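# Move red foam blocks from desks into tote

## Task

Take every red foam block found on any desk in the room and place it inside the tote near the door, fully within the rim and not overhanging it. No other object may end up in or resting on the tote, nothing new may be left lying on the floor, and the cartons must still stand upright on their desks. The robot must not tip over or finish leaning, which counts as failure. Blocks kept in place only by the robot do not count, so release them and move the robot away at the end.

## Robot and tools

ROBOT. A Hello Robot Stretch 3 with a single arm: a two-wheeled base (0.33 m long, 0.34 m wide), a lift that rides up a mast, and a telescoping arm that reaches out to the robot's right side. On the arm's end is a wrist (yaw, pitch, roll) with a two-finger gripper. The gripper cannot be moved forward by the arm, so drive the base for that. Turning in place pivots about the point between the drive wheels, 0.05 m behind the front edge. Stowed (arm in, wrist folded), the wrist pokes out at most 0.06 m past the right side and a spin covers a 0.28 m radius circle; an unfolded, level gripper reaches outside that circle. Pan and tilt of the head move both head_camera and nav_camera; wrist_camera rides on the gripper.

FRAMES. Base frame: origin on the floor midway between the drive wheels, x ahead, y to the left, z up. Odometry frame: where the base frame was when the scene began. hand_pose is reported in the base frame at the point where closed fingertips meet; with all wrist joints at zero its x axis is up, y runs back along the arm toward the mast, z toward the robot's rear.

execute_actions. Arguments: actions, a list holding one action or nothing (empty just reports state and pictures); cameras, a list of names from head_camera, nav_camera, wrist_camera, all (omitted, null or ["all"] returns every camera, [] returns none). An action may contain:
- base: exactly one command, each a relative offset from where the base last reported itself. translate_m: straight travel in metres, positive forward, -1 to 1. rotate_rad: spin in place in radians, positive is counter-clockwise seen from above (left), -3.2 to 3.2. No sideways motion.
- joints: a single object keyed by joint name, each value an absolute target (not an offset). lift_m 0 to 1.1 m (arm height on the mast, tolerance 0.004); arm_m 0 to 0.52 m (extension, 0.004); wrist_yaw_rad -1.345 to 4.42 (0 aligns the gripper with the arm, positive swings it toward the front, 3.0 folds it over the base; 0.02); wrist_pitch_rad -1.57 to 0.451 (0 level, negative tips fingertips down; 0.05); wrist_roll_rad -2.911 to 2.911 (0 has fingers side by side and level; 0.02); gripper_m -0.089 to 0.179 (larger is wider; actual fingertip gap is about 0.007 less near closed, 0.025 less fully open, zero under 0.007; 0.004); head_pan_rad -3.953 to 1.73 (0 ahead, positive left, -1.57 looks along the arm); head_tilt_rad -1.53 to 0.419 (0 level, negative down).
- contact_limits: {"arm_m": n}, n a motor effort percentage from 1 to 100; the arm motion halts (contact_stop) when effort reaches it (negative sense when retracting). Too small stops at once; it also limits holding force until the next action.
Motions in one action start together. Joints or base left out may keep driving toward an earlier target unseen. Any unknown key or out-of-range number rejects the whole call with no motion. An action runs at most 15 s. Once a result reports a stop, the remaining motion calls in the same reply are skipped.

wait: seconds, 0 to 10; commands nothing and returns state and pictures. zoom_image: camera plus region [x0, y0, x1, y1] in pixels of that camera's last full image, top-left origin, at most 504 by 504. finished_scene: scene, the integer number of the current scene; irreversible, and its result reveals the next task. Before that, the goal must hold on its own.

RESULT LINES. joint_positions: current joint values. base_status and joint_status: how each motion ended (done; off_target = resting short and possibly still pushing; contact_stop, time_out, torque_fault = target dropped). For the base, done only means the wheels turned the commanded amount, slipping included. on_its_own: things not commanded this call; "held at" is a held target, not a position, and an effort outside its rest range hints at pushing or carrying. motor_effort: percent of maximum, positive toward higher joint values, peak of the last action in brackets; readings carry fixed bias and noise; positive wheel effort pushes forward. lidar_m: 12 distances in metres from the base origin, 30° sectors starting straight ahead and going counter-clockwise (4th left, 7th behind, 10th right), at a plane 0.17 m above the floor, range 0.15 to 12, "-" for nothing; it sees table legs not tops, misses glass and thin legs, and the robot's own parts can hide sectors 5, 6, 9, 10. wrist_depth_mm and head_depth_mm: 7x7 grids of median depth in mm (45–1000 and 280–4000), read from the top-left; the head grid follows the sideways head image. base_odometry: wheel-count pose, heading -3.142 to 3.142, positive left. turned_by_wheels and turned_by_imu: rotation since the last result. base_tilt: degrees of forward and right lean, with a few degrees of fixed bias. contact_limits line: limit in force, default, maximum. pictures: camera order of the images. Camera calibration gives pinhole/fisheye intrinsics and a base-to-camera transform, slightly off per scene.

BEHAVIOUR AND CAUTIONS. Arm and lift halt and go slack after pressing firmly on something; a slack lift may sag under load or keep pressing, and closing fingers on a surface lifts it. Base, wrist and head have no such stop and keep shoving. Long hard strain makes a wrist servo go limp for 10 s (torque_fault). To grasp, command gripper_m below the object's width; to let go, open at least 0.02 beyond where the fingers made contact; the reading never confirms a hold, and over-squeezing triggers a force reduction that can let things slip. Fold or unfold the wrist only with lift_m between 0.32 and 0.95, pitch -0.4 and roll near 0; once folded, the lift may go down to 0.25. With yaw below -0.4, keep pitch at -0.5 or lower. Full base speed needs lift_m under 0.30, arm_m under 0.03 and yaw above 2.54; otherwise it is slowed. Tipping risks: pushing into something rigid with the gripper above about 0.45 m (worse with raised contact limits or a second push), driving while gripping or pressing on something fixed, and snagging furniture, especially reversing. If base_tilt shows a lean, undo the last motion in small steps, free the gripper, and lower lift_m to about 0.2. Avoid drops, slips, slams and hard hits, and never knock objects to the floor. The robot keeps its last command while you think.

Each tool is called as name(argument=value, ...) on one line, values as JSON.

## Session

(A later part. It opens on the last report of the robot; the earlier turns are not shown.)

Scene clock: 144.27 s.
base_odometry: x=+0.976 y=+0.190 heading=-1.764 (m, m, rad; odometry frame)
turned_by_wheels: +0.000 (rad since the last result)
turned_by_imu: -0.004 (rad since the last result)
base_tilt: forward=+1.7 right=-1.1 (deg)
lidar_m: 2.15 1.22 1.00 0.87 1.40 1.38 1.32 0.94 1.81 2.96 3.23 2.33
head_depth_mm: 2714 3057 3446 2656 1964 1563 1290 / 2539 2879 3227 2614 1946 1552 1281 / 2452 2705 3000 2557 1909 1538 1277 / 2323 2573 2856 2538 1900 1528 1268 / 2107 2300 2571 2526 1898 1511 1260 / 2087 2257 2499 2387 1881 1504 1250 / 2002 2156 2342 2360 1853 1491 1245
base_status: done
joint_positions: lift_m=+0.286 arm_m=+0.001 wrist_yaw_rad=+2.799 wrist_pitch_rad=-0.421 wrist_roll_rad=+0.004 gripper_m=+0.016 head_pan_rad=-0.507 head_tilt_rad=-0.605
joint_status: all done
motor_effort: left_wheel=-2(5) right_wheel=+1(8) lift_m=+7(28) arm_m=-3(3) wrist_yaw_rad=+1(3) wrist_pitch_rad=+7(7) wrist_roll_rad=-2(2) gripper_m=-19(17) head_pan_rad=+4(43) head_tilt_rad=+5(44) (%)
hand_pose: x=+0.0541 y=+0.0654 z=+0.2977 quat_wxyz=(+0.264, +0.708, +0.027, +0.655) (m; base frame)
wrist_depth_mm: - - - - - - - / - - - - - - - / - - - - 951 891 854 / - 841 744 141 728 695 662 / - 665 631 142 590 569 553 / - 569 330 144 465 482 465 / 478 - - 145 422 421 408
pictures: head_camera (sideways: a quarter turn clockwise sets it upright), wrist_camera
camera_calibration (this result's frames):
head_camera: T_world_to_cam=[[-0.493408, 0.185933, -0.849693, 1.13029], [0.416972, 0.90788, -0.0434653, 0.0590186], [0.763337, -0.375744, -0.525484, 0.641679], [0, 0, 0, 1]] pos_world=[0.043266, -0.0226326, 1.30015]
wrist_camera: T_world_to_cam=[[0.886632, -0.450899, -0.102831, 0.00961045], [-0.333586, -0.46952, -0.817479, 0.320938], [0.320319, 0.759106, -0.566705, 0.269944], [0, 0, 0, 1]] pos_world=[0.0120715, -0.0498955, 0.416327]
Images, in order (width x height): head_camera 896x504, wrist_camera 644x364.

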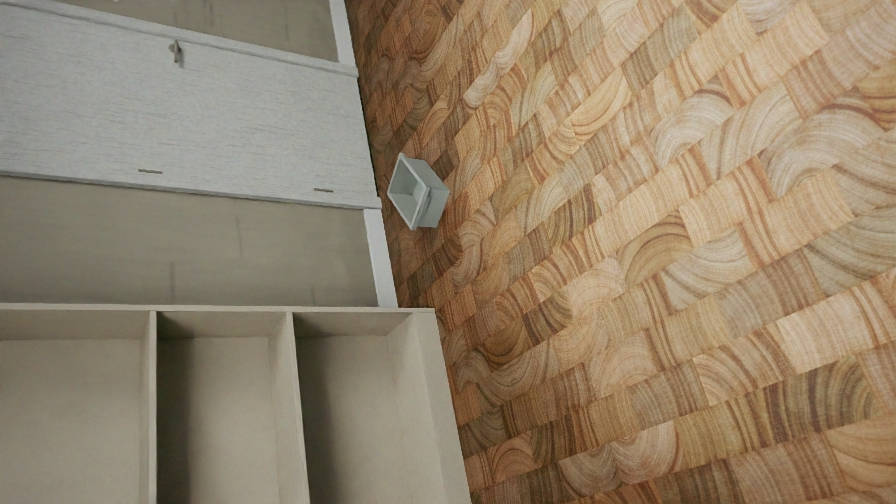

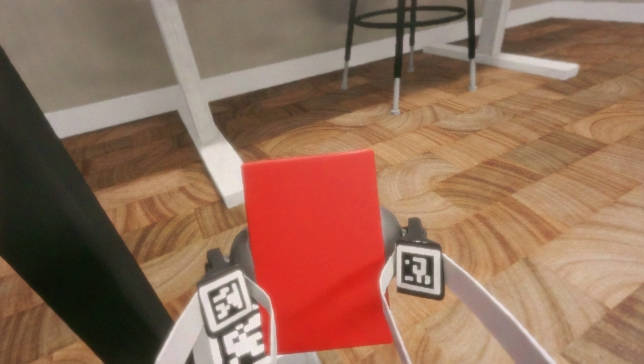

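execute_actions(actions=[{"base": {"rotate_rad": 2.30}, "joints": {"head_pan_rad": -2.9, "head_tilt_rad": -0.6}}], cameras=["head_camera"])

execute_actions(actions=[{"base": {"translate_m": -1.0}, "joints": {"head_pan_rad": -2.75, "head_tilt_rad": -0.8}}], cameras=["head_camera"])

Scene clock: 152.00 s.
base_odometry: x=+0.976 y=+0.190 heading=+0.536 (m, m, rad; odometry frame)
turned_by_wheels: +2.300 (rad since the last result)
turned_by_imu: +2.333 (rad since the last result)
base_tilt: forward=+1.8 right=-1.1 (deg)
lidar_m: 1.52 1.32 0.94 1.49 1.82 3.22 2.90 2.16 2.45 1.00 0.87 1.36
head_depth_mm: 2950 3303 3646 2634 1944 1548 1293 / 2705 3040 3398 2593 1929 1535 1279 / 2550 2861 3164 2563 1911 1535 1266 / 2417 2684 2987 2530 1908 1528 1264 / 2274 2515 2801 2478 1881 1505 1258 / 2094 2315 2543 2453 1864 1495 1247 / 2019 2206 2397 2338 1846 1490 1237
base_status: done
joint_positions: lift_m=+0.286 arm_m=+0.001 wrist_yaw_rad=+2.799 wrist_pitch_rad=-0.421 wrist_roll_rad=+0.004 gripper_m=+0.016 head_pan_rad=-2.893 head_tilt_rad=-0.605
joint_status: all done
motor_effort: left_wheel=-1(8) right_wheel=+2(11) lift_m=+7(7) arm_m=-4(3) wrist_yaw_rad=+0(2) wrist_pitch_rad=+7(7) wrist_roll_rad=-2(2) gripper_m=-19(18) head_pan_rad=-3(45) head_tilt_rad=+4(5) (%)
hand_pose: x=+0.0541 y=+0.0654 z=+0.2977 quat_wxyz=(+0.264, +0.708, +0.027, +0.655) (m; base frame)
wrist_depth_mm: - - - - - - - / - - - - - - - / - - - - 944 892 853 / - 854 772 141 718 690 662 / - 670 625 142 585 570 545 / - 565 333 144 460 482 468 / 480 - - 145 421 416 402
pictures: head_camera (sideways: a quarter turn clockwise sets it upright)
camera_calibration (this result's frames):
head_camera: T_world_to_cam=[[0.486625, 0.203013, -0.849695, 1.12431], [0.319068, -0.946735, -0.0434656, 0.0596162], [-0.81326, -0.249959, -0.52548, 0.651291], [0, 0, 0, 1]] pos_world=[-0.0364713, -0.00901267, 1.30015]
Images, in order (width x height): head_camera 896x504.

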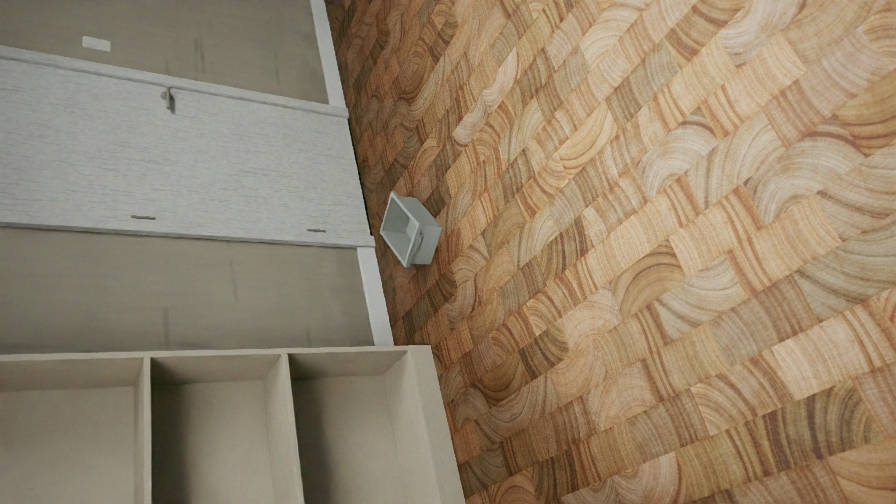

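Scene clock: 157.10 s.
base_odometry: x=+0.117 y=-0.320 heading=+0.536 (m, m, rad; odometry frame)
turned_by_wheels: +0.000 (rad since the last result)
turned_by_imu: +0.003 (rad since the last result)
base_tilt: forward=+1.7 right=-1.1 (deg)
lidar_m: 2.37 1.60 2.00 1.76 2.67 2.29 2.09 1.47 1.59 2.00 1.76 1.50
head_depth_mm: 1865 2154 2416 1994 1620 1359 1175 / 1777 2052 2345 1966 1611 1356 1167 / 1697 1940 2253 1901 1600 1346 1170 / 1659 1875 2139 1832 1586 1341 1161 / 1578 1782 2042 1927 1576 1333 1155 / 1516 1712 1941 1862 1567 1328 1150 / 1430 1564 1797 1792 1553 1316 1148
base_status: done
joint_positions: lift_m=+0.286 arm_m=+0.001 wrist_yaw_rad=+2.799 wrist_pitch_rad=-0.421 wrist_roll_rad=+0.004 gripper_m=+0.016 head_pan_rad=-2.757 head_tilt_rad=-0.791
joint_status: all done
motor_effort: left_wheel=-1(9) right_wheel=+2(5) lift_m=+7(7) arm_m=-4(3) wrist_yaw_rad=+2(2) wrist_pitch_rad=+7(7) wrist_roll_rad=-2(2) gripper_m=-20(19) head_pan_rad=+4(19) head_tilt_rad=-5(27) (%)
hand_pose: x=+0.0541 y=+0.0654 z=+0.2977 quat_wxyz=(+0.264, +0.708, +0.027, +0.655) (m; base frame)
wrist_depth_mm: - - - - - - - / - - - - - - - / - - - - 945 911 856 / - 865 757 141 714 688 666 / - 670 629 142 586 569 545 / - 554 334 144 464 481 470 / 476 - - 145 424 419 402
pictures: head_camera (sideways: a quarter turn clockwise sets it upright)
camera_calibration (this result's frames):
head_camera: T_world_to_cam=[[0.591674, 0.322523, -0.738851, 0.979172], [0.45061, -0.892261, -0.0286401, 0.0395039], [-0.668485, -0.315988, -0.67326, 0.842656], [0, 0, 0, 1]] pos_world=[-0.0338479, -0.0142885, 1.29192]
Images, in order (width x height): head_camera 896x504.

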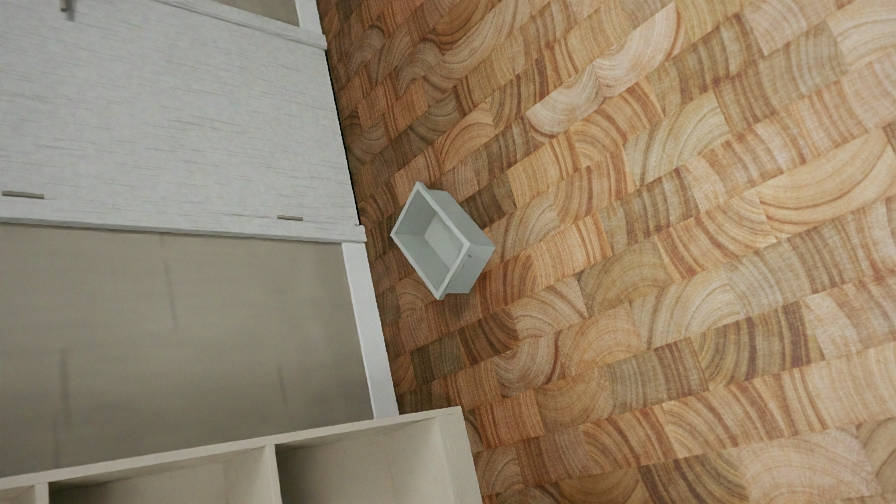

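execute_actions(actions=[{"base": {"translate_m": -1.0}, "joints": {"head_pan_rad": -2.0, "head_tilt_rad": -1.1}}], cameras=["head_camera"])

Scene clock: 164.70 s.
base_odometry: x=-0.743 y=-0.831 heading=+0.536 (m, m, rad; odometry frame)
turned_by_wheels: +0.000 (rad since the last result)
turned_by_imu: +0.002 (rad since the last result)
base_tilt: forward=+1.7 right=-1.0 (deg)
lidar_m: 2.68 2.50 2.22 1.97 1.46 1.46 1.28 1.07 1.09 0.97 1.56 2.27
head_depth_mm: 968 1132 1356 1511 1345 1218 1136 / 1004 1182 1439 1508 1328 1210 - / 1047 1239 1528 1503 1315 1223 - / 1089 1302 1603 1504 1316 1238 - / 1115 1315 1567 1501 1336 1237 1077 / 961 1109 1478 1499 1336 1201 1095 / 1132 1465 1592 1492 1330 1201 1092
base_status: done
joint_positions: lift_m=+0.286 arm_m=+0.001 wrist_yaw_rad=+2.799 wrist_pitch_rad=-0.421 wrist_roll_rad=+0.004 gripper_m=+0.016 head_pan_rad=-2.007 head_tilt_rad=-1.087
joint_status: all done
motor_effort: left_wheel=-1(6) right_wheel=+2(4) lift_m=+7(7) arm_m=-4(4) wrist_yaw_rad=+1(2) wrist_pitch_rad=+7(7) wrist_roll_rad=-2(2) gripper_m=-18(18) head_pan_rad=+4(45) head_tilt_rad=-8(35) (%)
hand_pose: x=+0.0541 y=+0.0654 z=+0.2977 quat_wxyz=(+0.264, +0.708, +0.027, +0.655) (m; base frame)
wrist_depth_mm: - - - - - - - / - - - - - - - / - - - - 950 896 849 / - 874 774 141 726 699 660 / - 659 628 143 590 570 552 / - 562 333 144 466 486 467 / 483 - - 145 423 422 407
pictures: head_camera (sideways: a quarter turn clockwise sets it upright)
camera_calibration (this result's frames):
head_camera: T_world_to_cam=[[0.291428, 0.808292, -0.511599, 0.684904], [0.940071, -0.340964, -0.00319725, 0.0033882], [-0.177021, -0.480007, -0.859219, 1.08146], [0, 0, 0, 1]] pos_world=[-0.0113442, -0.033339, 1.27962]
Images, in order (width x height): head_camera 896x504.

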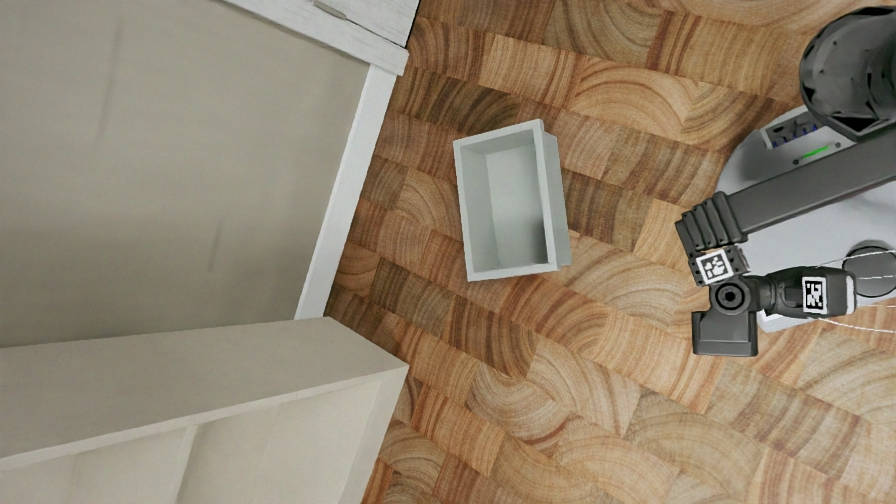

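execute_actions(actions=[{"base": {"translate_m": -0.30}, "joints": {"lift_m": 0.36, "wrist_yaw_rad": 0.0, "head_pan_rad": -1.57, "head_tilt_rad": -1.15}}], cameras=["head_camera", "wrist_camera"])

execute_actions(actions=[{"joints": {"wrist_pitch_rad": -1.55, "arm_m": 0.36, "wrist_roll_rad": 0.24}}], cameras=["head_camera", "wrist_camera"])

Scene clock: 173.80 s.
base_odometry: x=-1.001 y=-0.984 heading=+0.536 (m, m, rad; odometry frame)
turned_by_wheels: +0.000 (rad since the last result)
turned_by_imu: +0.000 (rad since the last result)
base_tilt: forward=+1.7 right=-1.1 (deg)
lidar_m: 2.97 2.43 2.43 1.96 1.70 1.69 1.04 0.87 0.86 0.98 1.57 2.53
head_depth_mm: 903 1034 1210 1401 1325 1203 1110 / 991 1152 1368 1448 1316 1197 - / 1091 1289 1561 1462 1294 - - / 1056 1294 1576 1450 1242 - - / 955 1165 1536 1455 1293 1194 1094 / 1121 1668 1597 1452 1308 1186 1089 / 1574 1737 1618 1451 1305 1187 1090
base_status: done
joint_positions: lift_m=+0.359 arm_m=+0.001 wrist_yaw_rad=+0.001 wrist_pitch_rad=-0.420 wrist_roll_rad=+0.004 gripper_m=+0.016 head_pan_rad=-1.576 head_tilt_rad=-1.136
joint_status: all done
motor_effort: left_wheel=-1(8) right_wheel=+2(5) lift_m=+31(32) arm_m=-3(4) wrist_yaw_rad=-3(5) wrist_pitch_rad=+7(7) wrist_roll_rad=-2(2) gripper_m=-18(19) head_pan_rad=+4(36) head_tilt_rad=-8(17) (%)
hand_pose: x=-0.0212 y=-0.3696 z=+0.3714 quat_wxyz=(+0.690, +0.148, -0.693, -0.148) (m; base frame)
wrist_depth_mm: - - 730 791 669 572 485 / - - 764 875 722 612 508 / - - 862 943 787 659 549 / - 979 860 141 791 707 583 / 835 808 744 142 692 664 625 / 672 660 510 143 511 564 545 / 571 551 395 145 413 490 480
pictures: head_camera (sideways: a quarter turn clockwise sets it upright), wrist_camera
camera_calibration (this result's frames):
head_camera: T_world_to_cam=[[-0.072093, 0.88043, -0.468663, 0.631192], [0.996614, 0.0822162, 0.00114523, -0.0026102], [0.03954, -0.466994, -0.883376, 1.11153], [0, 0, 0, 1]] pos_world=[0.00415593, -0.0364276, 1.27772]
wrist_camera: T_world_to_cam=[[-0.986857, 0.124802, -0.102655, 0.0607909], [0.155153, 0.554152, -0.817828, 0.54062], [-0.0451802, -0.823007, -0.566232, 0.0733571], [0, 0, 0, 1]] pos_world=[-0.0205724, -0.246799, 0.489912]
Images, in order (width x height): head_camera 896x504, wrist_camera 644x364.

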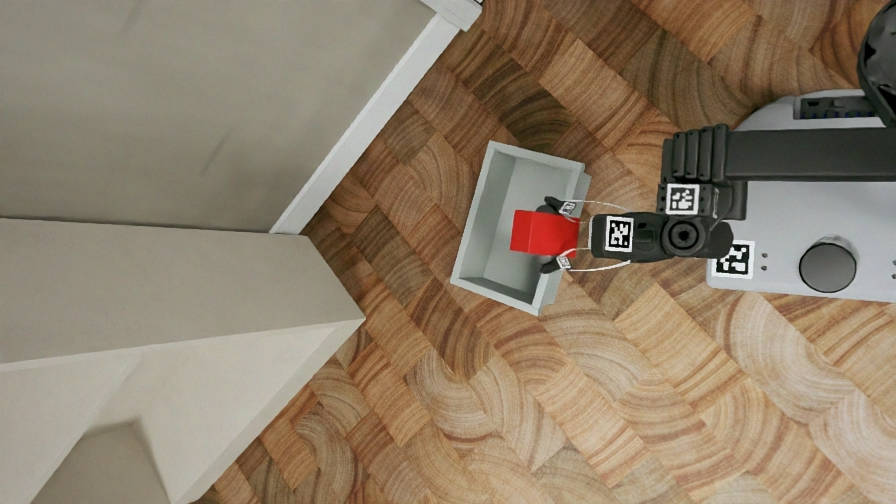

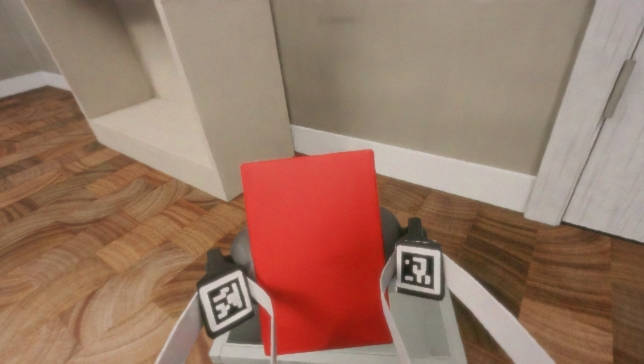

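Scene clock: 177.67 s.
base_odometry: x=-1.001 y=-0.984 heading=+0.536 (m, m, rad; odometry frame)
turned_by_wheels: +0.000 (rad since the last result)
turned_by_imu: -0.001 (rad since the last result)
base_tilt: forward=+1.7 right=-1.0 (deg)
lidar_m: 2.97 2.44 2.43 1.95 1.70 1.70 1.04 0.87 0.86 0.98 1.58 2.53
head_depth_mm: 904 1035 1213 1400 1321 1201 1115 / 988 1147 1371 1466 1319 1199 - / 1087 1289 1546 - 1295 1213 - / 1059 1297 1578 1457 1280 1217 - / 958 1174 1544 1457 1293 1191 1093 / 1124 1671 1591 1451 1310 1191 1090 / 1565 1730 1632 1451 1305 1188 1085
base_status: not commanded
joint_positions: lift_m=+0.359 arm_m=+0.360 wrist_yaw_rad=+0.000 wrist_pitch_rad=-1.545 wrist_roll_rad=+0.236 gripper_m=+0.016 head_pan_rad=-1.576 head_tilt_rad=-1.136
joint_status: all done
motor_effort: left_wheel=-2(2) right_wheel=+2(2) lift_m=+31(31) arm_m=+5(4) wrist_yaw_rad=+0(3) wrist_pitch_rad=-2(6) wrist_roll_rad=+1(1) gripper_m=-20(18) head_pan_rad=+4(4) head_tilt_rad=-8(9) (%)
hand_pose: x=-0.0216 y=-0.4871 z=+0.2412 quat_wxyz=(+0.443, +0.432, -0.562, -0.549) (m; base frame)
wrist_depth_mm: 363 371 374 295 288 404 409 / 369 289 354 389 358 406 421 / 376 333 393 400 389 421 427 / 385 329 399 141 369 433 445 / 395 396 326 143 303 443 460 / 405 413 288 144 445 454 470 / 417 420 437 145 455 461 474
pictures: head_camera (sideways: a quarter turn clockwise sets it upright), wrist_camera
camera_calibration (this result's frames):
head_camera: T_world_to_cam=[[-0.0720929, 0.880431, -0.468662, 0.631191], [0.996614, 0.082216, 0.00114534, -0.00261035], [0.0395399, -0.466993, -0.883377, 1.11153], [0, 0, 0, 1]] pos_world=[0.00415593, -0.0364276, 1.27772]
wrist_camera: T_world_to_cam=[[-0.926619, 0.370422, 0.0645344, 0.142249], [0.37598, 0.914667, 0.148402, 0.446606], [-0.00405627, 0.161776, -0.986819, 0.484943], [0, 0, 0, 1]] pos_world=[-0.0341372, -0.53964, 0.403094]
Images, in order (width x height): head_camera 896x504, wrist_camera 644x364.

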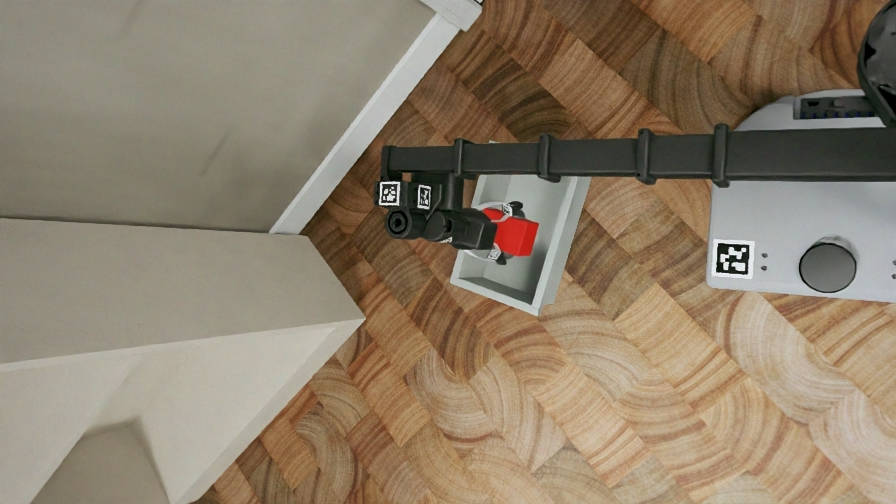

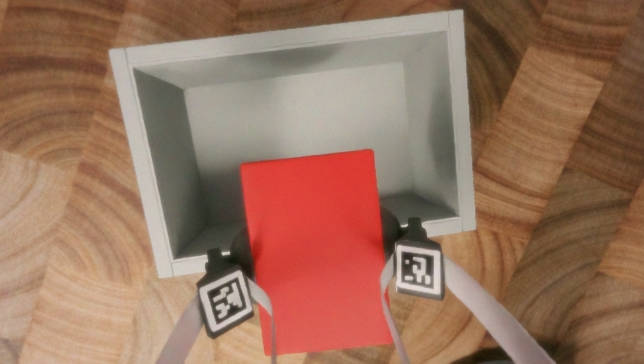

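execute_actions(actions=[{"base": {"translate_m": 0.05}, "joints": {"arm_m": 0.416, "lift_m": 0.28}}], cameras=["head_camera", "wrist_camera"])

Scene clock: 183.80 s.
base_odometry: x=-0.958 y=-0.959 heading=+0.536 (m, m, rad; odometry frame)
turned_by_wheels: +0.000 (rad since the last result)
turned_by_imu: -0.001 (rad since the last result)
base_tilt: forward=+1.7 right=-1.0 (deg)
lidar_m: 2.93 2.73 2.39 1.95 1.29 1.73 1.08 0.90 0.89 0.50 1.65 2.48
head_depth_mm: 940 1075 1270 1422 1322 1197 1106 / 1029 1192 1425 1460 1301 1198 - / 1104 1328 1578 1391 1305 - - / 1010 1221 1555 1462 1294 1218 - / 997 1616 1552 1458 1313 1186 1094 / 1175 1714 1610 1455 1311 1185 1090 / 1551 1738 1622 1448 1305 1191 1092
base_status: done
joint_positions: lift_m=+0.281 arm_m=+0.416 wrist_yaw_rad=+0.000 wrist_pitch_rad=-1.546 wrist_roll_rad=+0.236 gripper_m=+0.016 head_pan_rad=-1.576 head_tilt_rad=-1.136
joint_status: all done
motor_effort: left_wheel=-2(2) right_wheel=+2(7) lift_m=+7(33) arm_m=+3(4) wrist_yaw_rad=-1(1) wrist_pitch_rad=-1(2) wrist_roll_rad=+2(1) gripper_m=-19(20) head_pan_rad=+4(4) head_tilt_rad=-8(8) (%)
hand_pose: x=-0.0216 y=-0.5428 z=+0.1627 quat_wxyz=(+0.443, +0.432, -0.562, -0.549) (m; base frame)
wrist_depth_mm: 291 295 303 309 314 317 326 / 297 301 197 199 239 270 232 / 303 306 298 320 327 315 239 / 311 314 204 141 337 326 246 / 319 326 205 143 342 317 251 / 324 333 209 144 234 251 244 / 333 339 220 146 295 375 382
pictures: head_camera (sideways: a quarter turn clockwise sets it upright), wrist_camera
camera_calibration (this result's frames):
head_camera: T_world_to_cam=[[-0.0720929, 0.880431, -0.468662, 0.631191], [0.996614, 0.082216, 0.00114535, -0.00261037], [0.0395399, -0.466992, -0.883377, 1.11153], [0, 0, 0, 1]] pos_world=[0.00415593, -0.0364276, 1.27772]
wrist_camera: T_world_to_cam=[[-0.926619, 0.370358, 0.0649015, 0.167874], [0.37598, 0.91452, 0.149308, 0.509026], [-0.00405629, 0.162753, -0.986658, 0.416991], [0, 0, 0, 1]] pos_world=[-0.0341373, -0.595554, 0.32453]
Images, in order (width x height): head_camera 896x504, wrist_camera 644x364.

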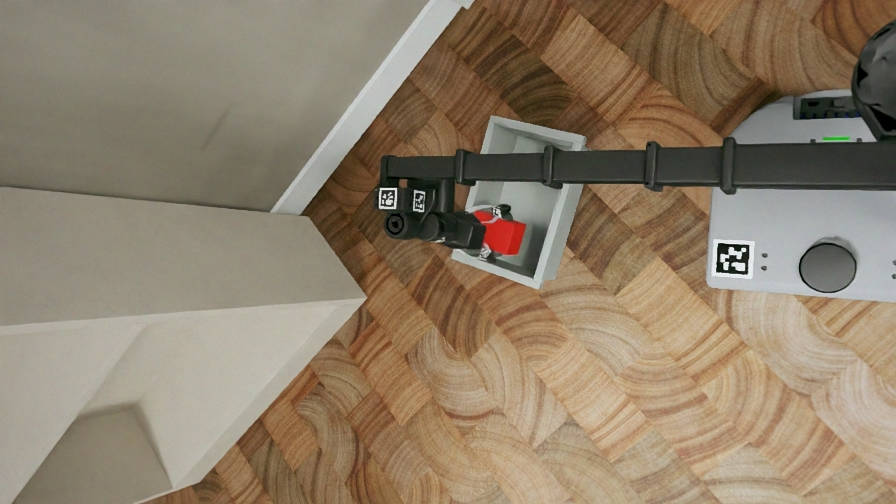

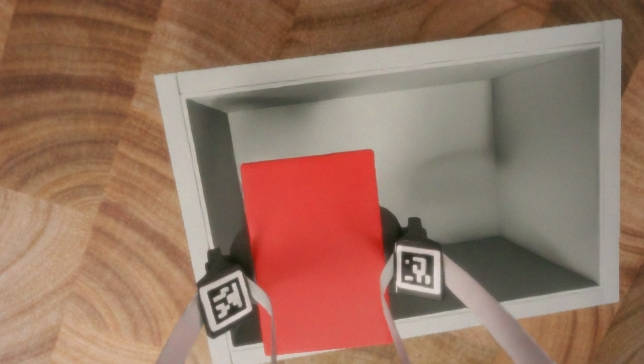

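execute_actions(actions=[{"joints": {"lift_m": 0.153}}], cameras=["head_camera", "wrist_camera"])

Scene clock: 188.37 s.
base_odometry: x=-0.958 y=-0.959 heading=+0.536 (m, m, rad; odometry frame)
turned_by_wheels: +0.000 (rad since the last result)
turned_by_imu: -0.001 (rad since the last result)
base_tilt: forward=+1.7 right=-1.1 (deg)
lidar_m: 2.93 2.73 2.39 1.96 1.30 1.73 1.07 0.91 0.89 0.97 1.64 2.49
head_depth_mm: 940 1079 1268 1421 1316 1201 1104 / 1025 1195 1428 1458 1296 1202 - / 1112 1332 1572 1493 1307 1225 - / 1009 1227 1554 1483 1296 1217 - / 997 1612 1543 1450 1312 1195 1097 / 1172 1718 1600 1447 1306 1194 1092 / 1559 1745 1611 1450 1309 1184 1093
base_status: not commanded
joint_positions: lift_m=+0.154 arm_m=+0.416 wrist_yaw_rad=+0.000 wrist_pitch_rad=-1.546 wrist_roll_rad=+0.236 gripper_m=+0.016 head_pan_rad=-1.576 head_tilt_rad=-1.136
joint_status: all done
motor_effort: left_wheel=-2(2) right_wheel=+1(2) lift_m=+7(7) arm_m=+4(4) wrist_yaw_rad=-1(0) wrist_pitch_rad=-2(2) wrist_roll_rad=+1(1) gripper_m=-19(18) head_pan_rad=+4(4) head_tilt_rad=-9(9) (%)
hand_pose: x=-0.0216 y=-0.5428 z=+0.0357 quat_wxyz=(+0.443, +0.432, -0.562, -0.549) (m; base frame)
wrist_depth_mm: - 78 86 96 109 125 147 / 96 116 152 186 192 196 199 / 94 130 188 192 197 202 205 / 92 124 190 141 202 206 209 / 89 119 181 142 205 210 215 / 86 114 160 144 213 218 218 / 85 104 203 145 198 195 184
pictures: head_camera (sideways: a quarter turn clockwise sets it upright), wrist_camera
camera_calibration (this result's frames):
head_camera: T_world_to_cam=[[-0.0720929, 0.880431, -0.468662, 0.63119], [0.996614, 0.082216, 0.00114536, -0.00261038], [0.0395399, -0.466992, -0.883377, 1.11153], [0, 0, 0, 1]] pos_world=[0.00415593, -0.0364276, 1.27772]
wrist_camera: T_world_to_cam=[[-0.926619, 0.370358, 0.0649015, 0.176117], [0.37598, 0.91452, 0.149308, 0.527989], [-0.00405626, 0.162753, -0.986658, 0.291687], [0, 0, 0, 1]] pos_world=[-0.0341373, -0.595556, 0.197532]
Images, in order (width x height): head_camera 896x504, wrist_camera 644x364.

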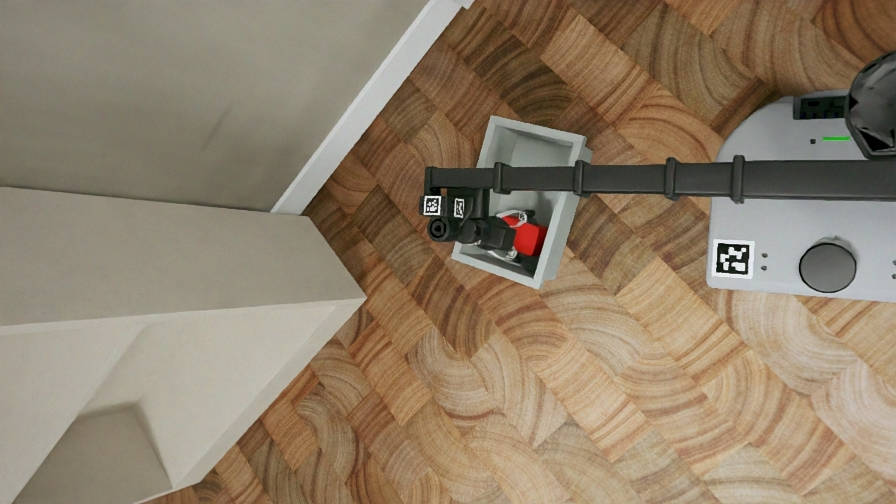

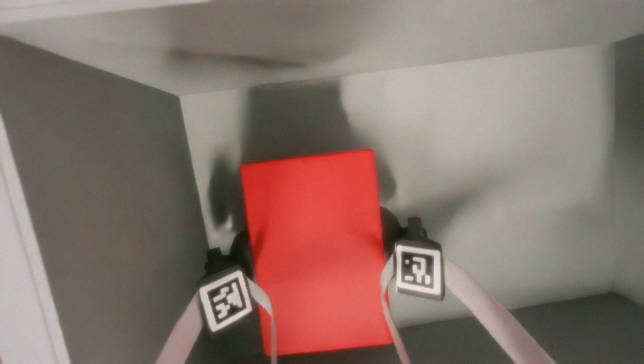

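execute_actions(actions=[{"joints": {"lift_m": 0.147, "gripper_m": 0.095}}], cameras=["wrist_camera"])

Scene clock: 190.70 s.
base_odometry: x=-0.958 y=-0.959 heading=+0.536 (m, m, rad; odometry frame)
turned_by_wheels: +0.000 (rad since the last result)
turned_by_imu: -0.001 (rad since the last result)
base_tilt: forward=+1.7 right=-1.1 (deg)
lidar_m: 2.94 2.74 2.39 1.96 1.29 1.73 1.08 0.90 0.89 0.97 1.64 2.49
head_depth_mm: 941 1076 1264 1424 1322 1201 1104 / 1026 1193 1424 1465 1310 1196 - / 1107 1329 1571 1486 1304 - - / 1011 1224 1550 1480 1292 1215 - / 997 1619 1556 1456 1304 1189 1093 / 1177 1715 1611 1450 1312 1196 1090 / 1562 1745 1625 1447 1303 1187 1089
base_status: not commanded
joint_positions: lift_m=+0.148 arm_m=+0.416 wrist_yaw_rad=+0.000 wrist_pitch_rad=-1.547 wrist_roll_rad=+0.236 gripper_m=+0.095 head_pan_rad=-1.576 head_tilt_rad=-1.136
joint_status: all done
motor_effort: left_wheel=-2(2) right_wheel=+4(5) lift_m=+7(10) arm_m=+4(3) wrist_yaw_rad=+0(1) wrist_pitch_rad=-1(2) wrist_roll_rad=+1(1) gripper_m=+2(78) head_pan_rad=+4(4) head_tilt_rad=-8(9) (%)
hand_pose: x=-0.0216 y=-0.5425 z=+0.0297 quat_wxyz=(+0.443, +0.433, -0.561, -0.549) (m; base frame)
wrist_depth_mm: - 78 86 96 109 125 148 / 104 125 153 182 187 190 193 / 103 141 182 185 191 194 199 / 100 135 185 145 196 201 204 / 97 129 185 149 199 204 209 / 93 120 151 152 205 210 212 / 91 110 199 157 200 192 187
pictures: wrist_camera
camera_calibration (this result's frames):
wrist_camera: T_world_to_cam=[[-0.926619, 0.370285, 0.065322, 0.176344], [0.37598, 0.914349, 0.150346, 0.528491], [-0.00405638, 0.163873, -0.986473, 0.286352], [0, 0, 0, 1]] pos_world=[-0.0341373, -0.595448, 0.191503]
Images, in order (width x height): wrist_camera 644x364.

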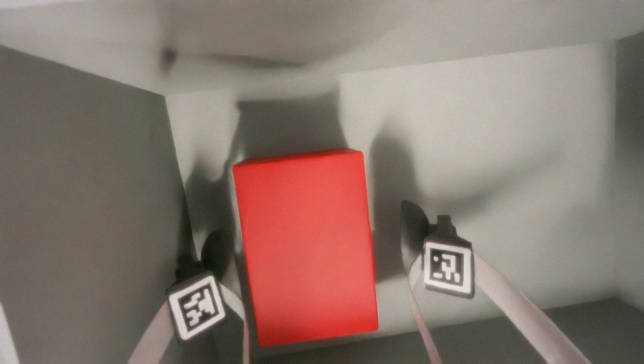

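execute_actions(actions=[{"joints": {"lift_m": 0.29, "gripper_m": 0.09}}], cameras=["wrist_camera"])

execute_actions(actions=[{"base": {"rotate_rad": 2.45}, "joints": {"arm_m": 0.0, "wrist_pitch_rad": -0.4, "wrist_roll_rad": 0.0, "wrist_yaw_rad": 2.8, "gripper_m": 0.04, "head_pan_rad": -0.5, "head_tilt_rad": -0.5}}], cameras=["head_camera", "nav_camera"])

Scene clock: 200.50 s.
base_odometry: x=-0.958 y=-0.959 heading=+0.536 (m, m, rad; odometry frame)
turned_by_wheels: +0.000 (rad since the last result)
turned_by_imu: -0.001 (rad since the last result)
base_tilt: forward=+1.7 right=-1.1 (deg)
lidar_m: 2.93 2.73 2.39 1.95 1.29 1.73 1.08 0.91 0.89 0.97 1.65 2.49
head_depth_mm: 939 1075 1260 1421 1315 1202 1105 / 1028 1196 1426 1460 1319 1196 - / 1107 1334 1581 1410 1305 - - / 1008 1224 1550 1450 1293 1222 - / 999 1619 1557 1456 1315 1196 1092 / 1174 1713 1602 1446 1305 1187 1091 / 1550 1750 1623 1448 1301 1190 1094
base_status: not commanded
joint_positions: lift_m=+0.289 arm_m=+0.416 wrist_yaw_rad=+0.000 wrist_pitch_rad=-1.547 wrist_roll_rad=+0.236 gripper_m=+0.090 head_pan_rad=-1.576 head_tilt_rad=-1.136
joint_status: all done
motor_effort: left_wheel=-2(2) right_wheel=+3(5) lift_m=+31(31) arm_m=+3(4) wrist_yaw_rad=+0(0) wrist_pitch_rad=-1(1) wrist_roll_rad=+1(1) gripper_m=+0(35) head_pan_rad=+4(4) head_tilt_rad=-9(9) (%)
hand_pose: x=-0.0216 y=-0.5425 z=+0.1712 quat_wxyz=(+0.443, +0.433, -0.561, -0.549) (m; base frame)
wrist_depth_mm: 298 306 311 316 323 327 338 / 304 312 205 208 239 263 238 / 311 316 299 329 336 305 245 / 320 322 287 292 344 319 251 / 324 331 321 344 351 310 259 / 332 340 305 291 256 253 382 / 341 347 238 238 377 386 396
pictures: wrist_camera
camera_calibration (this result's frames):
wrist_camera: T_world_to_cam=[[-0.926619, 0.370285, 0.0653221, 0.1671], [0.375981, 0.914349, 0.150346, 0.507215], [-0.0040563, 0.163873, -0.986473, 0.425958], [0, 0, 0, 1]] pos_world=[-0.0341373, -0.595449, 0.333023]
Images, in order (width x height): wrist_camera 644x364.

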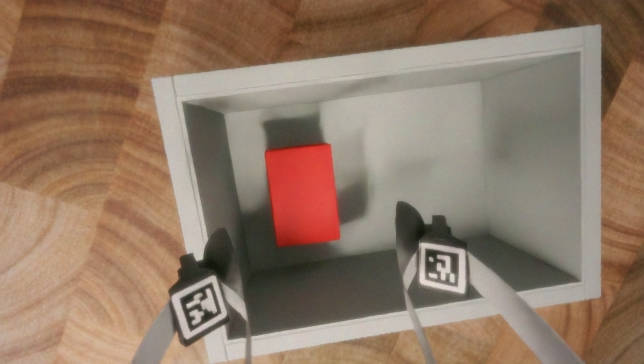

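Scene clock: 205.03 s.
base_odometry: x=-0.958 y=-0.959 heading=+2.986 (m, m, rad; odometry frame)
turned_by_wheels: +2.450 (rad since the last result)
turned_by_imu: +2.498 (rad since the last result)
base_tilt: forward=+1.6 right=-1.1 (deg)
lidar_m: 1.32 1.17 0.92 0.89 0.98 0.97 2.48 2.93 2.73 2.40 1.96 1.30
head_depth_mm: 1773 1939 2086 1430 2140 1696 1377 / 1694 1852 1982 1343 2209 1677 1368 / 1628 1773 1898 1275 2169 1672 1358 / 1560 1694 1822 1269 2071 1653 1346 / 1515 1624 1761 1349 2042 1653 1346 / 1448 1564 1692 1337 1579 1588 1330 / 1403 1509 1633 1729 1904 1618 1314
base_status: done
joint_positions: lift_m=+0.289 arm_m=+0.001 wrist_yaw_rad=+2.798 wrist_pitch_rad=-0.418 wrist_roll_rad=+0.005 gripper_m=+0.040 head_pan_rad=-0.507 head_tilt_rad=-0.507
joint_status: all done
motor_effort: left_wheel=-1(6) right_wheel=+2(8) lift_m=+31(31) arm_m=-5(4) wrist_yaw_rad=+2(5) wrist_pitch_rad=+6(6) wrist_roll_rad=-2(3) gripper_m=+0(82) head_pan_rad=+4(49) head_tilt_rad=+4(45) (%)
hand_pose: x=+0.0543 y=+0.0657 z=+0.3019 quat_wxyz=(+0.263, +0.708, +0.026, +0.655) (m; base frame)
wrist_depth_mm: 736 784 839 921 - - - / 775 813 929 - - - - / 846 901 958 - 992 918 860 / - 859 827 763 757 704 690 / - 605 680 630 622 571 562 / - 555 558 514 481 482 470 / 451 - - 444 433 422 412
pictures: head_camera (sideways: a quarter turn clockwise sets it upright), nav_camera (sideways: a quarter turn counterclockwise sets it upright)
camera_calibration (this result's frames):
head_camera: T_world_to_cam=[[-0.4187, 0.144445, -0.896564, 1.19096], [0.421012, 0.905637, -0.0507074, 0.0684283], [0.804637, -0.398695, -0.440003, 0.530201], [0, 0, 0, 1]] pos_world=[0.0432268, -0.0226115, 1.30453]
nav_camera: T_world_to_cam=[[0.450258, -0.188211, 0.872837, -1.09984], [-0.422936, -0.905872, 0.0228398, 0.0248212], [0.786379, -0.379438, -0.487477, 0.584455], [0, 0, 0, 1]] pos_world=[0.0461057, 0.0372475, 1.24432]
Images, in order (width x height): head_camera 896x504, nav_camera 672x504.

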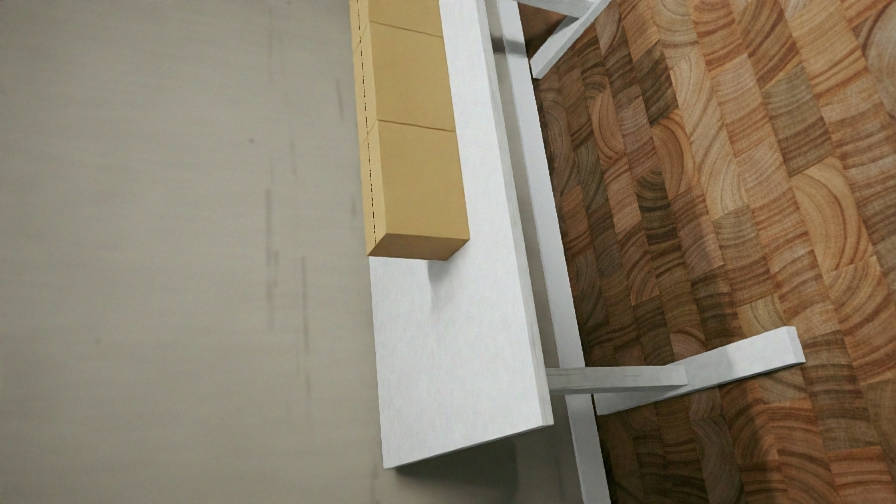

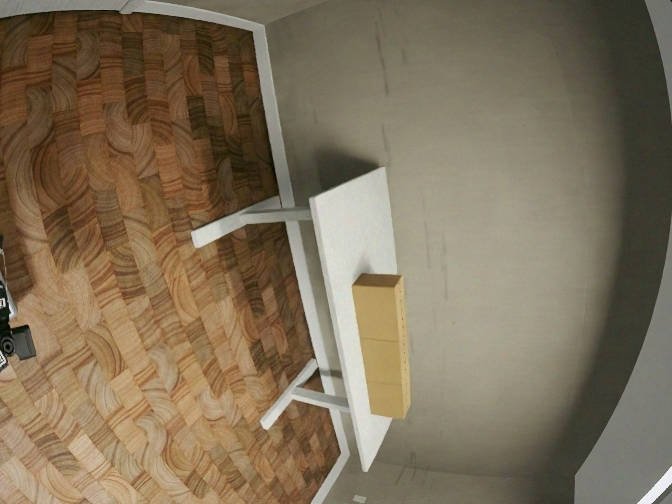

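execute_actions(actions=[])

Scene clock: 208.77 s.
base_odometry: x=-0.958 y=-0.959 heading=+2.986 (m, m, rad; odometry frame)
turned_by_wheels: +0.000 (rad since the last result)
turned_by_imu: -0.001 (rad since the last result)
base_tilt: forward=+1.8 right=-1.1 (deg)
lidar_m: 1.33 1.17 0.92 0.89 0.98 0.97 2.49 2.93 2.74 2.39 1.95 1.30
head_depth_mm: 1770 1943 2092 1419 2146 1707 1380 / 1703 1853 1992 1342 2202 1693 1367 / 1628 1766 1924 1275 2173 1680 1355 / 1570 1699 1827 1267 2075 1666 1355 / 1502 1620 1762 1357 2029 1646 1337 / 1447 1566 1693 1329 1583 1590 1333 / 1400 1500 1624 1733 1906 1627 1322
base_status: done
joint_positions: lift_m=+0.289 arm_m=+0.001 wrist_yaw_rad=+2.798 wrist_pitch_rad=-0.418 wrist_roll_rad=+0.005 gripper_m=+0.040 head_pan_rad=-0.507 head_tilt_rad=-0.507
joint_status: all done
motor_effort: left_wheel=-1(6) right_wheel=+2(8) lift_m=+31(31) arm_m=-4(4) wrist_yaw_rad=+2(5) wrist_pitch_rad=+6(6) wrist_roll_rad=-2(3) gripper_m=+0(82) head_pan_rad=+4(49) head_tilt_rad=+5(45) (%)
hand_pose: x=+0.0543 y=+0.0657 z=+0.3019 quat_wxyz=(+0.263, +0.708, +0.026, +0.655) (m; base frame)
wrist_depth_mm: 729 771 858 925 - - - / 781 831 911 - - - - / 829 893 969 - 980 893 861 / - 867 811 774 747 705 685 / - 606 678 629 610 576 560 / - 548 553 521 484 490 472 / 457 - - 448 433 422 409
pictures: head_camera (sideways: a quarter turn clockwise sets it upright), nav_camera (sideways: a quarter turn counterclockwise sets it upright), wrist_camera
camera_calibration (this result's frames):
head_camera: T_world_to_cam=[[-0.418699, 0.144445, -0.896564, 1.19096], [0.421012, 0.905637, -0.0507074, 0.0684283], [0.804637, -0.398695, -0.440003, 0.530201], [0, 0, 0, 1]] pos_world=[0.0432268, -0.0226115, 1.30453]
nav_camera: T_world_to_cam=[[0.450258, -0.188211, 0.872837, -1.09984], [-0.422936, -0.905872, 0.0228398, 0.0248212], [0.786379, -0.379438, -0.487477, 0.584454], [0, 0, 0, 1]] pos_world=[0.0461057, 0.0372475, 1.24432]
wrist_camera: T_world_to_cam=[[0.886538, -0.450934, -0.103484, 0.0102257], [-0.333263, -0.467267, -0.8189, 0.324757], [0.320916, 0.760474, -0.564529, 0.271245], [0, 0, 0, 1]] pos_world=[0.0121171, -0.0499156, 0.420128]
Images, in order (width x height): head_camera 896x504, nav_camera 672x504, wrist_camera 644x364.

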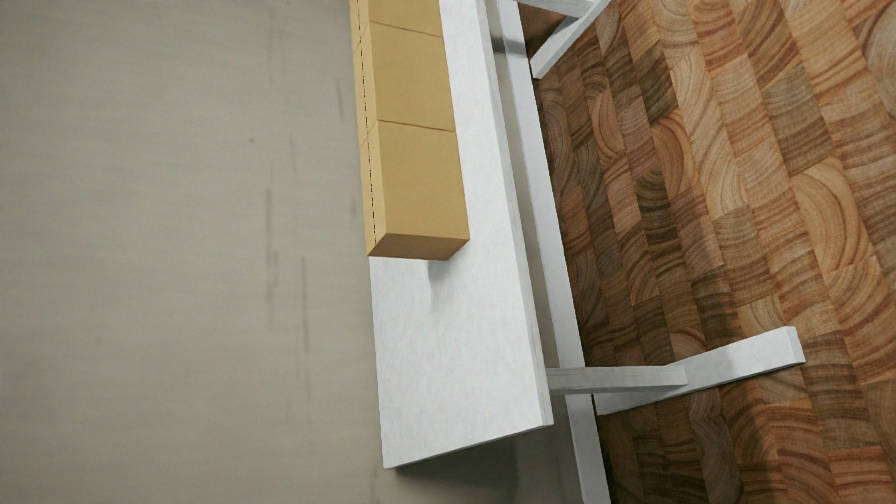

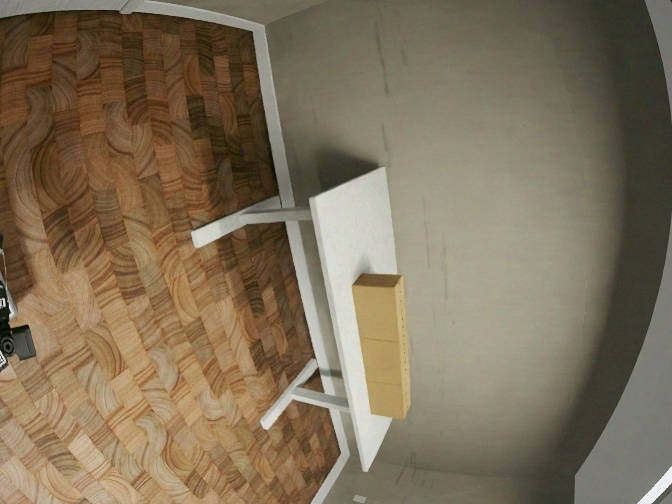

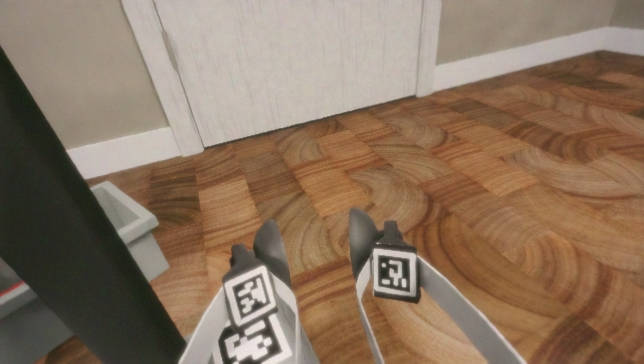

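execute_actions(actions=[{"base": {"translate_m": 1.0}, "joints": {"head_pan_rad": -1.35, "head_tilt_rad": -0.5}}], cameras=["head_camera", "nav_camera"])

Scene clock: 214.50 s.
base_odometry: x=-1.946 y=-0.803 heading=+2.986 (m, m, rad; odometry frame)
turned_by_wheels: +0.000 (rad since the last result)
turned_by_imu: -0.005 (rad since the last result)
base_tilt: forward=+1.6 right=-1.1 (deg)
lidar_m: 0.72 0.77 0.86 0.84 0.87 1.27 3.50 3.41 2.70 1.58 0.41 0.74
head_depth_mm: 2399 2564 2772 1526 1084 817 670 / 2484 2669 2832 1110 912 752 611 / 2406 2659 2934 1105 694 716 608 / 1772 1953 2113 1375 767 728 603 / 1397 1517 1654 1355 954 736 598 / 1158 1234 1325 1307 941 730 594 / 987 1043 1110 1159 929 724 591
base_status: done
joint_positions: lift_m=+0.289 arm_m=+0.001 wrist_yaw_rad=+2.799 wrist_pitch_rad=-0.418 wrist_roll_rad=+0.005 gripper_m=+0.040 head_pan_rad=-1.343 head_tilt_rad=-0.507
joint_status: all done
motor_effort: left_wheel=-1(5) right_wheel=+2(9) lift_m=+31(31) arm_m=-4(3) wrist_yaw_rad=+2(2) wrist_pitch_rad=+6(6) wrist_roll_rad=-2(2) gripper_m=+0(0) head_pan_rad=-3(45) head_tilt_rad=+4(5) (%)
hand_pose: x=+0.0542 y=+0.0658 z=+0.3019 quat_wxyz=(+0.263, +0.708, +0.026, +0.655) (m; base frame)
wrist_depth_mm: 652 729 784 884 965 778 595 / 686 762 851 947 - 812 618 / 740 827 924 979 961 835 638 / - 841 829 765 735 706 646 / - 682 662 628 619 572 551 / - 558 554 517 480 489 474 / 479 - - 443 434 420 408
pictures: head_camera (sideways: a quarter turn clockwise sets it upright), nav_camera (sideways: a quarter turn counterclockwise sets it upright)
camera_calibration (this result's frames):
head_camera: T_world_to_cam=[[-0.173566, 0.407316, -0.896643, 1.18957], [0.954169, 0.294939, -0.0507204, 0.065193], [0.243796, -0.864352, -0.43984, 0.533411], [0, 0, 0, 1]] pos_world=[0.0142209, -0.0427047, 1.30454]
nav_camera: T_world_to_cam=[[0.162261, -0.46008, 0.872925, -1.0982], [-0.955633, -0.293673, 0.0228525, 0.0280541], [0.245841, -0.837903, -0.487319, 0.587546], [0, 0, 0, 1]] pos_world=[0.0605608, -0.00471224, 1.24432]
Images, in order (width x height): head_camera 896x504, nav_camera 672x504.

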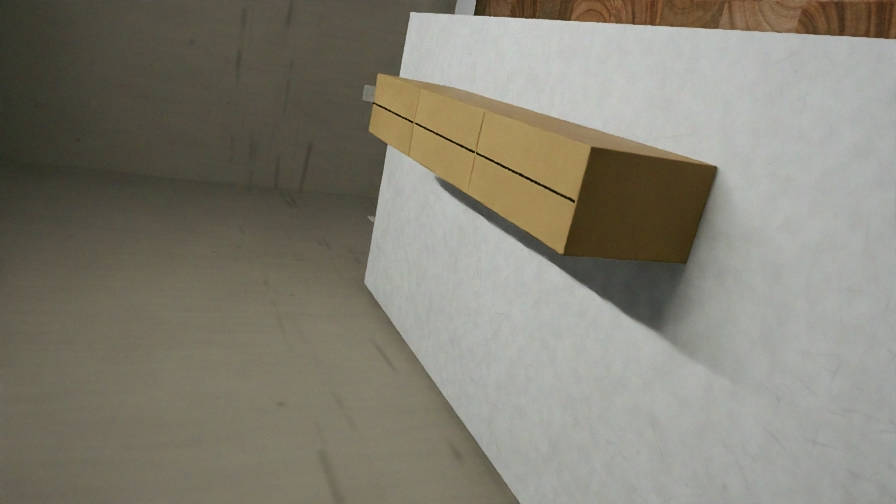

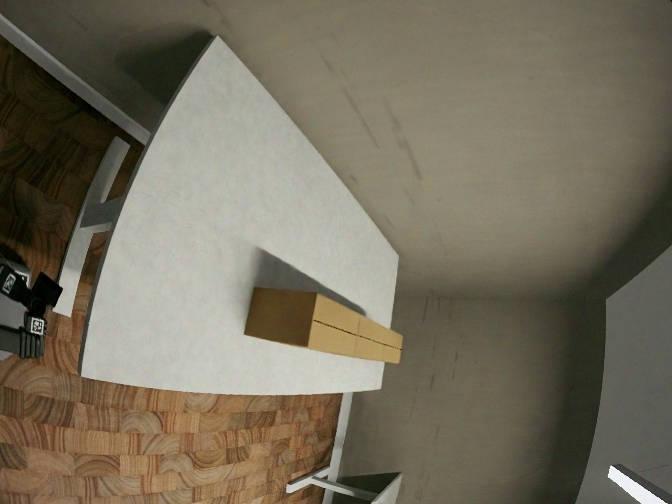

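execute_actions(actions=[{"base": {"translate_m": 0.2}, "joints": {"head_pan_rad": -1.6, "head_tilt_rad": -0.5}}], cameras=["head_camera", "nav_camera"])

Scene clock: 217.83 s.
base_odometry: x=-2.144 y=-0.772 heading=+2.986 (m, m, rad; odometry frame)
turned_by_wheels: +0.000 (rad since the last result)
turned_by_imu: -0.001 (rad since the last result)
base_tilt: forward=+1.7 right=-1.1 (deg)
lidar_m: 0.52 0.56 0.81 0.82 0.88 1.25 3.72 3.56 2.81 0.34 0.35 0.53
head_depth_mm: 2436 2637 2875 3007 2057 760 615 / 2485 2671 2885 1334 744 728 610 / 2490 2685 2880 1026 700 721 608 / 2534 2726 2953 1373 966 742 601 / 2233 2430 2560 1352 953 735 598 / 1510 1595 1694 1331 942 728 595 / 1138 1193 1244 1239 932 721 590
base_status: done
joint_positions: lift_m=+0.289 arm_m=+0.001 wrist_yaw_rad=+2.799 wrist_pitch_rad=-0.418 wrist_roll_rad=+0.005 gripper_m=+0.040 head_pan_rad=-1.593 head_tilt_rad=-0.507
joint_status: all done
motor_effort: left_wheel=-2(6) right_wheel=+2(7) lift_m=+31(31) arm_m=-4(4) wrist_yaw_rad=+1(2) wrist_pitch_rad=+6(6) wrist_roll_rad=-2(2) gripper_m=+0(1) head_pan_rad=-4(26) head_tilt_rad=+5(4) (%)
hand_pose: x=+0.0542 y=+0.0658 z=+0.3019 quat_wxyz=(+0.263, +0.708, +0.026, +0.655) (m; base frame)
wrist_depth_mm: 643 704 770 849 778 547 424 / 698 768 845 920 823 572 440 / 755 817 905 990 884 610 460 / - 832 815 784 742 625 482 / - 690 672 622 608 585 490 / - 554 554 518 478 482 467 / 489 - - 443 436 424 412
pictures: head_camera (sideways: a quarter turn clockwise sets it upright), nav_camera (sideways: a quarter turn counterclockwise sets it upright)
camera_calibration (this result's frames):
head_camera: T_world_to_cam=[[-0.0674079, 0.437594, -0.896643, 1.18892], [0.997474, 0.0497256, -0.0507204, 0.0649288], [0.0223911, -0.897797, -0.43984, 0.534762], [0, 0, 0, 1]] pos_world=[0.00340407, -0.0433863, 1.30454]
nav_camera: T_world_to_cam=[[0.043401, -0.48592, 0.872925, -1.09747], [-0.998579, -0.0481372, 0.0228525, 0.0283161], [0.0309156, -0.872676, -0.487319, 0.588857], [0, 0, 0, 1]] pos_world=[0.0577023, -0.0180385, 1.24432]
Images, in order (width x height): head_camera 896x504, nav_camera 672x504.

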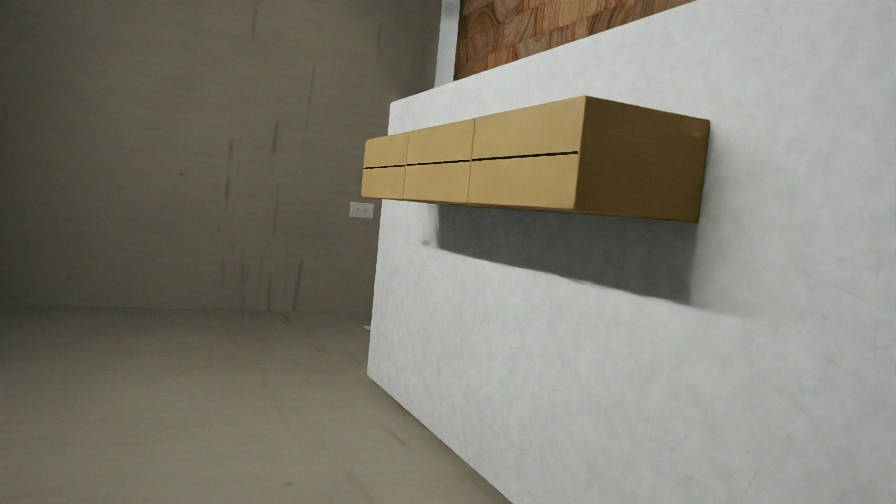

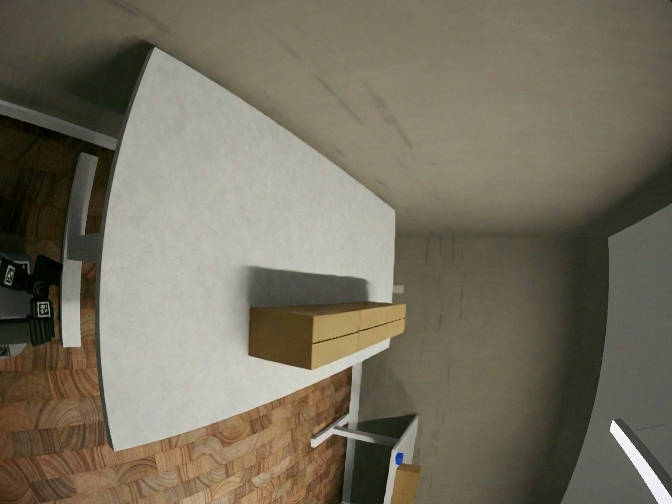

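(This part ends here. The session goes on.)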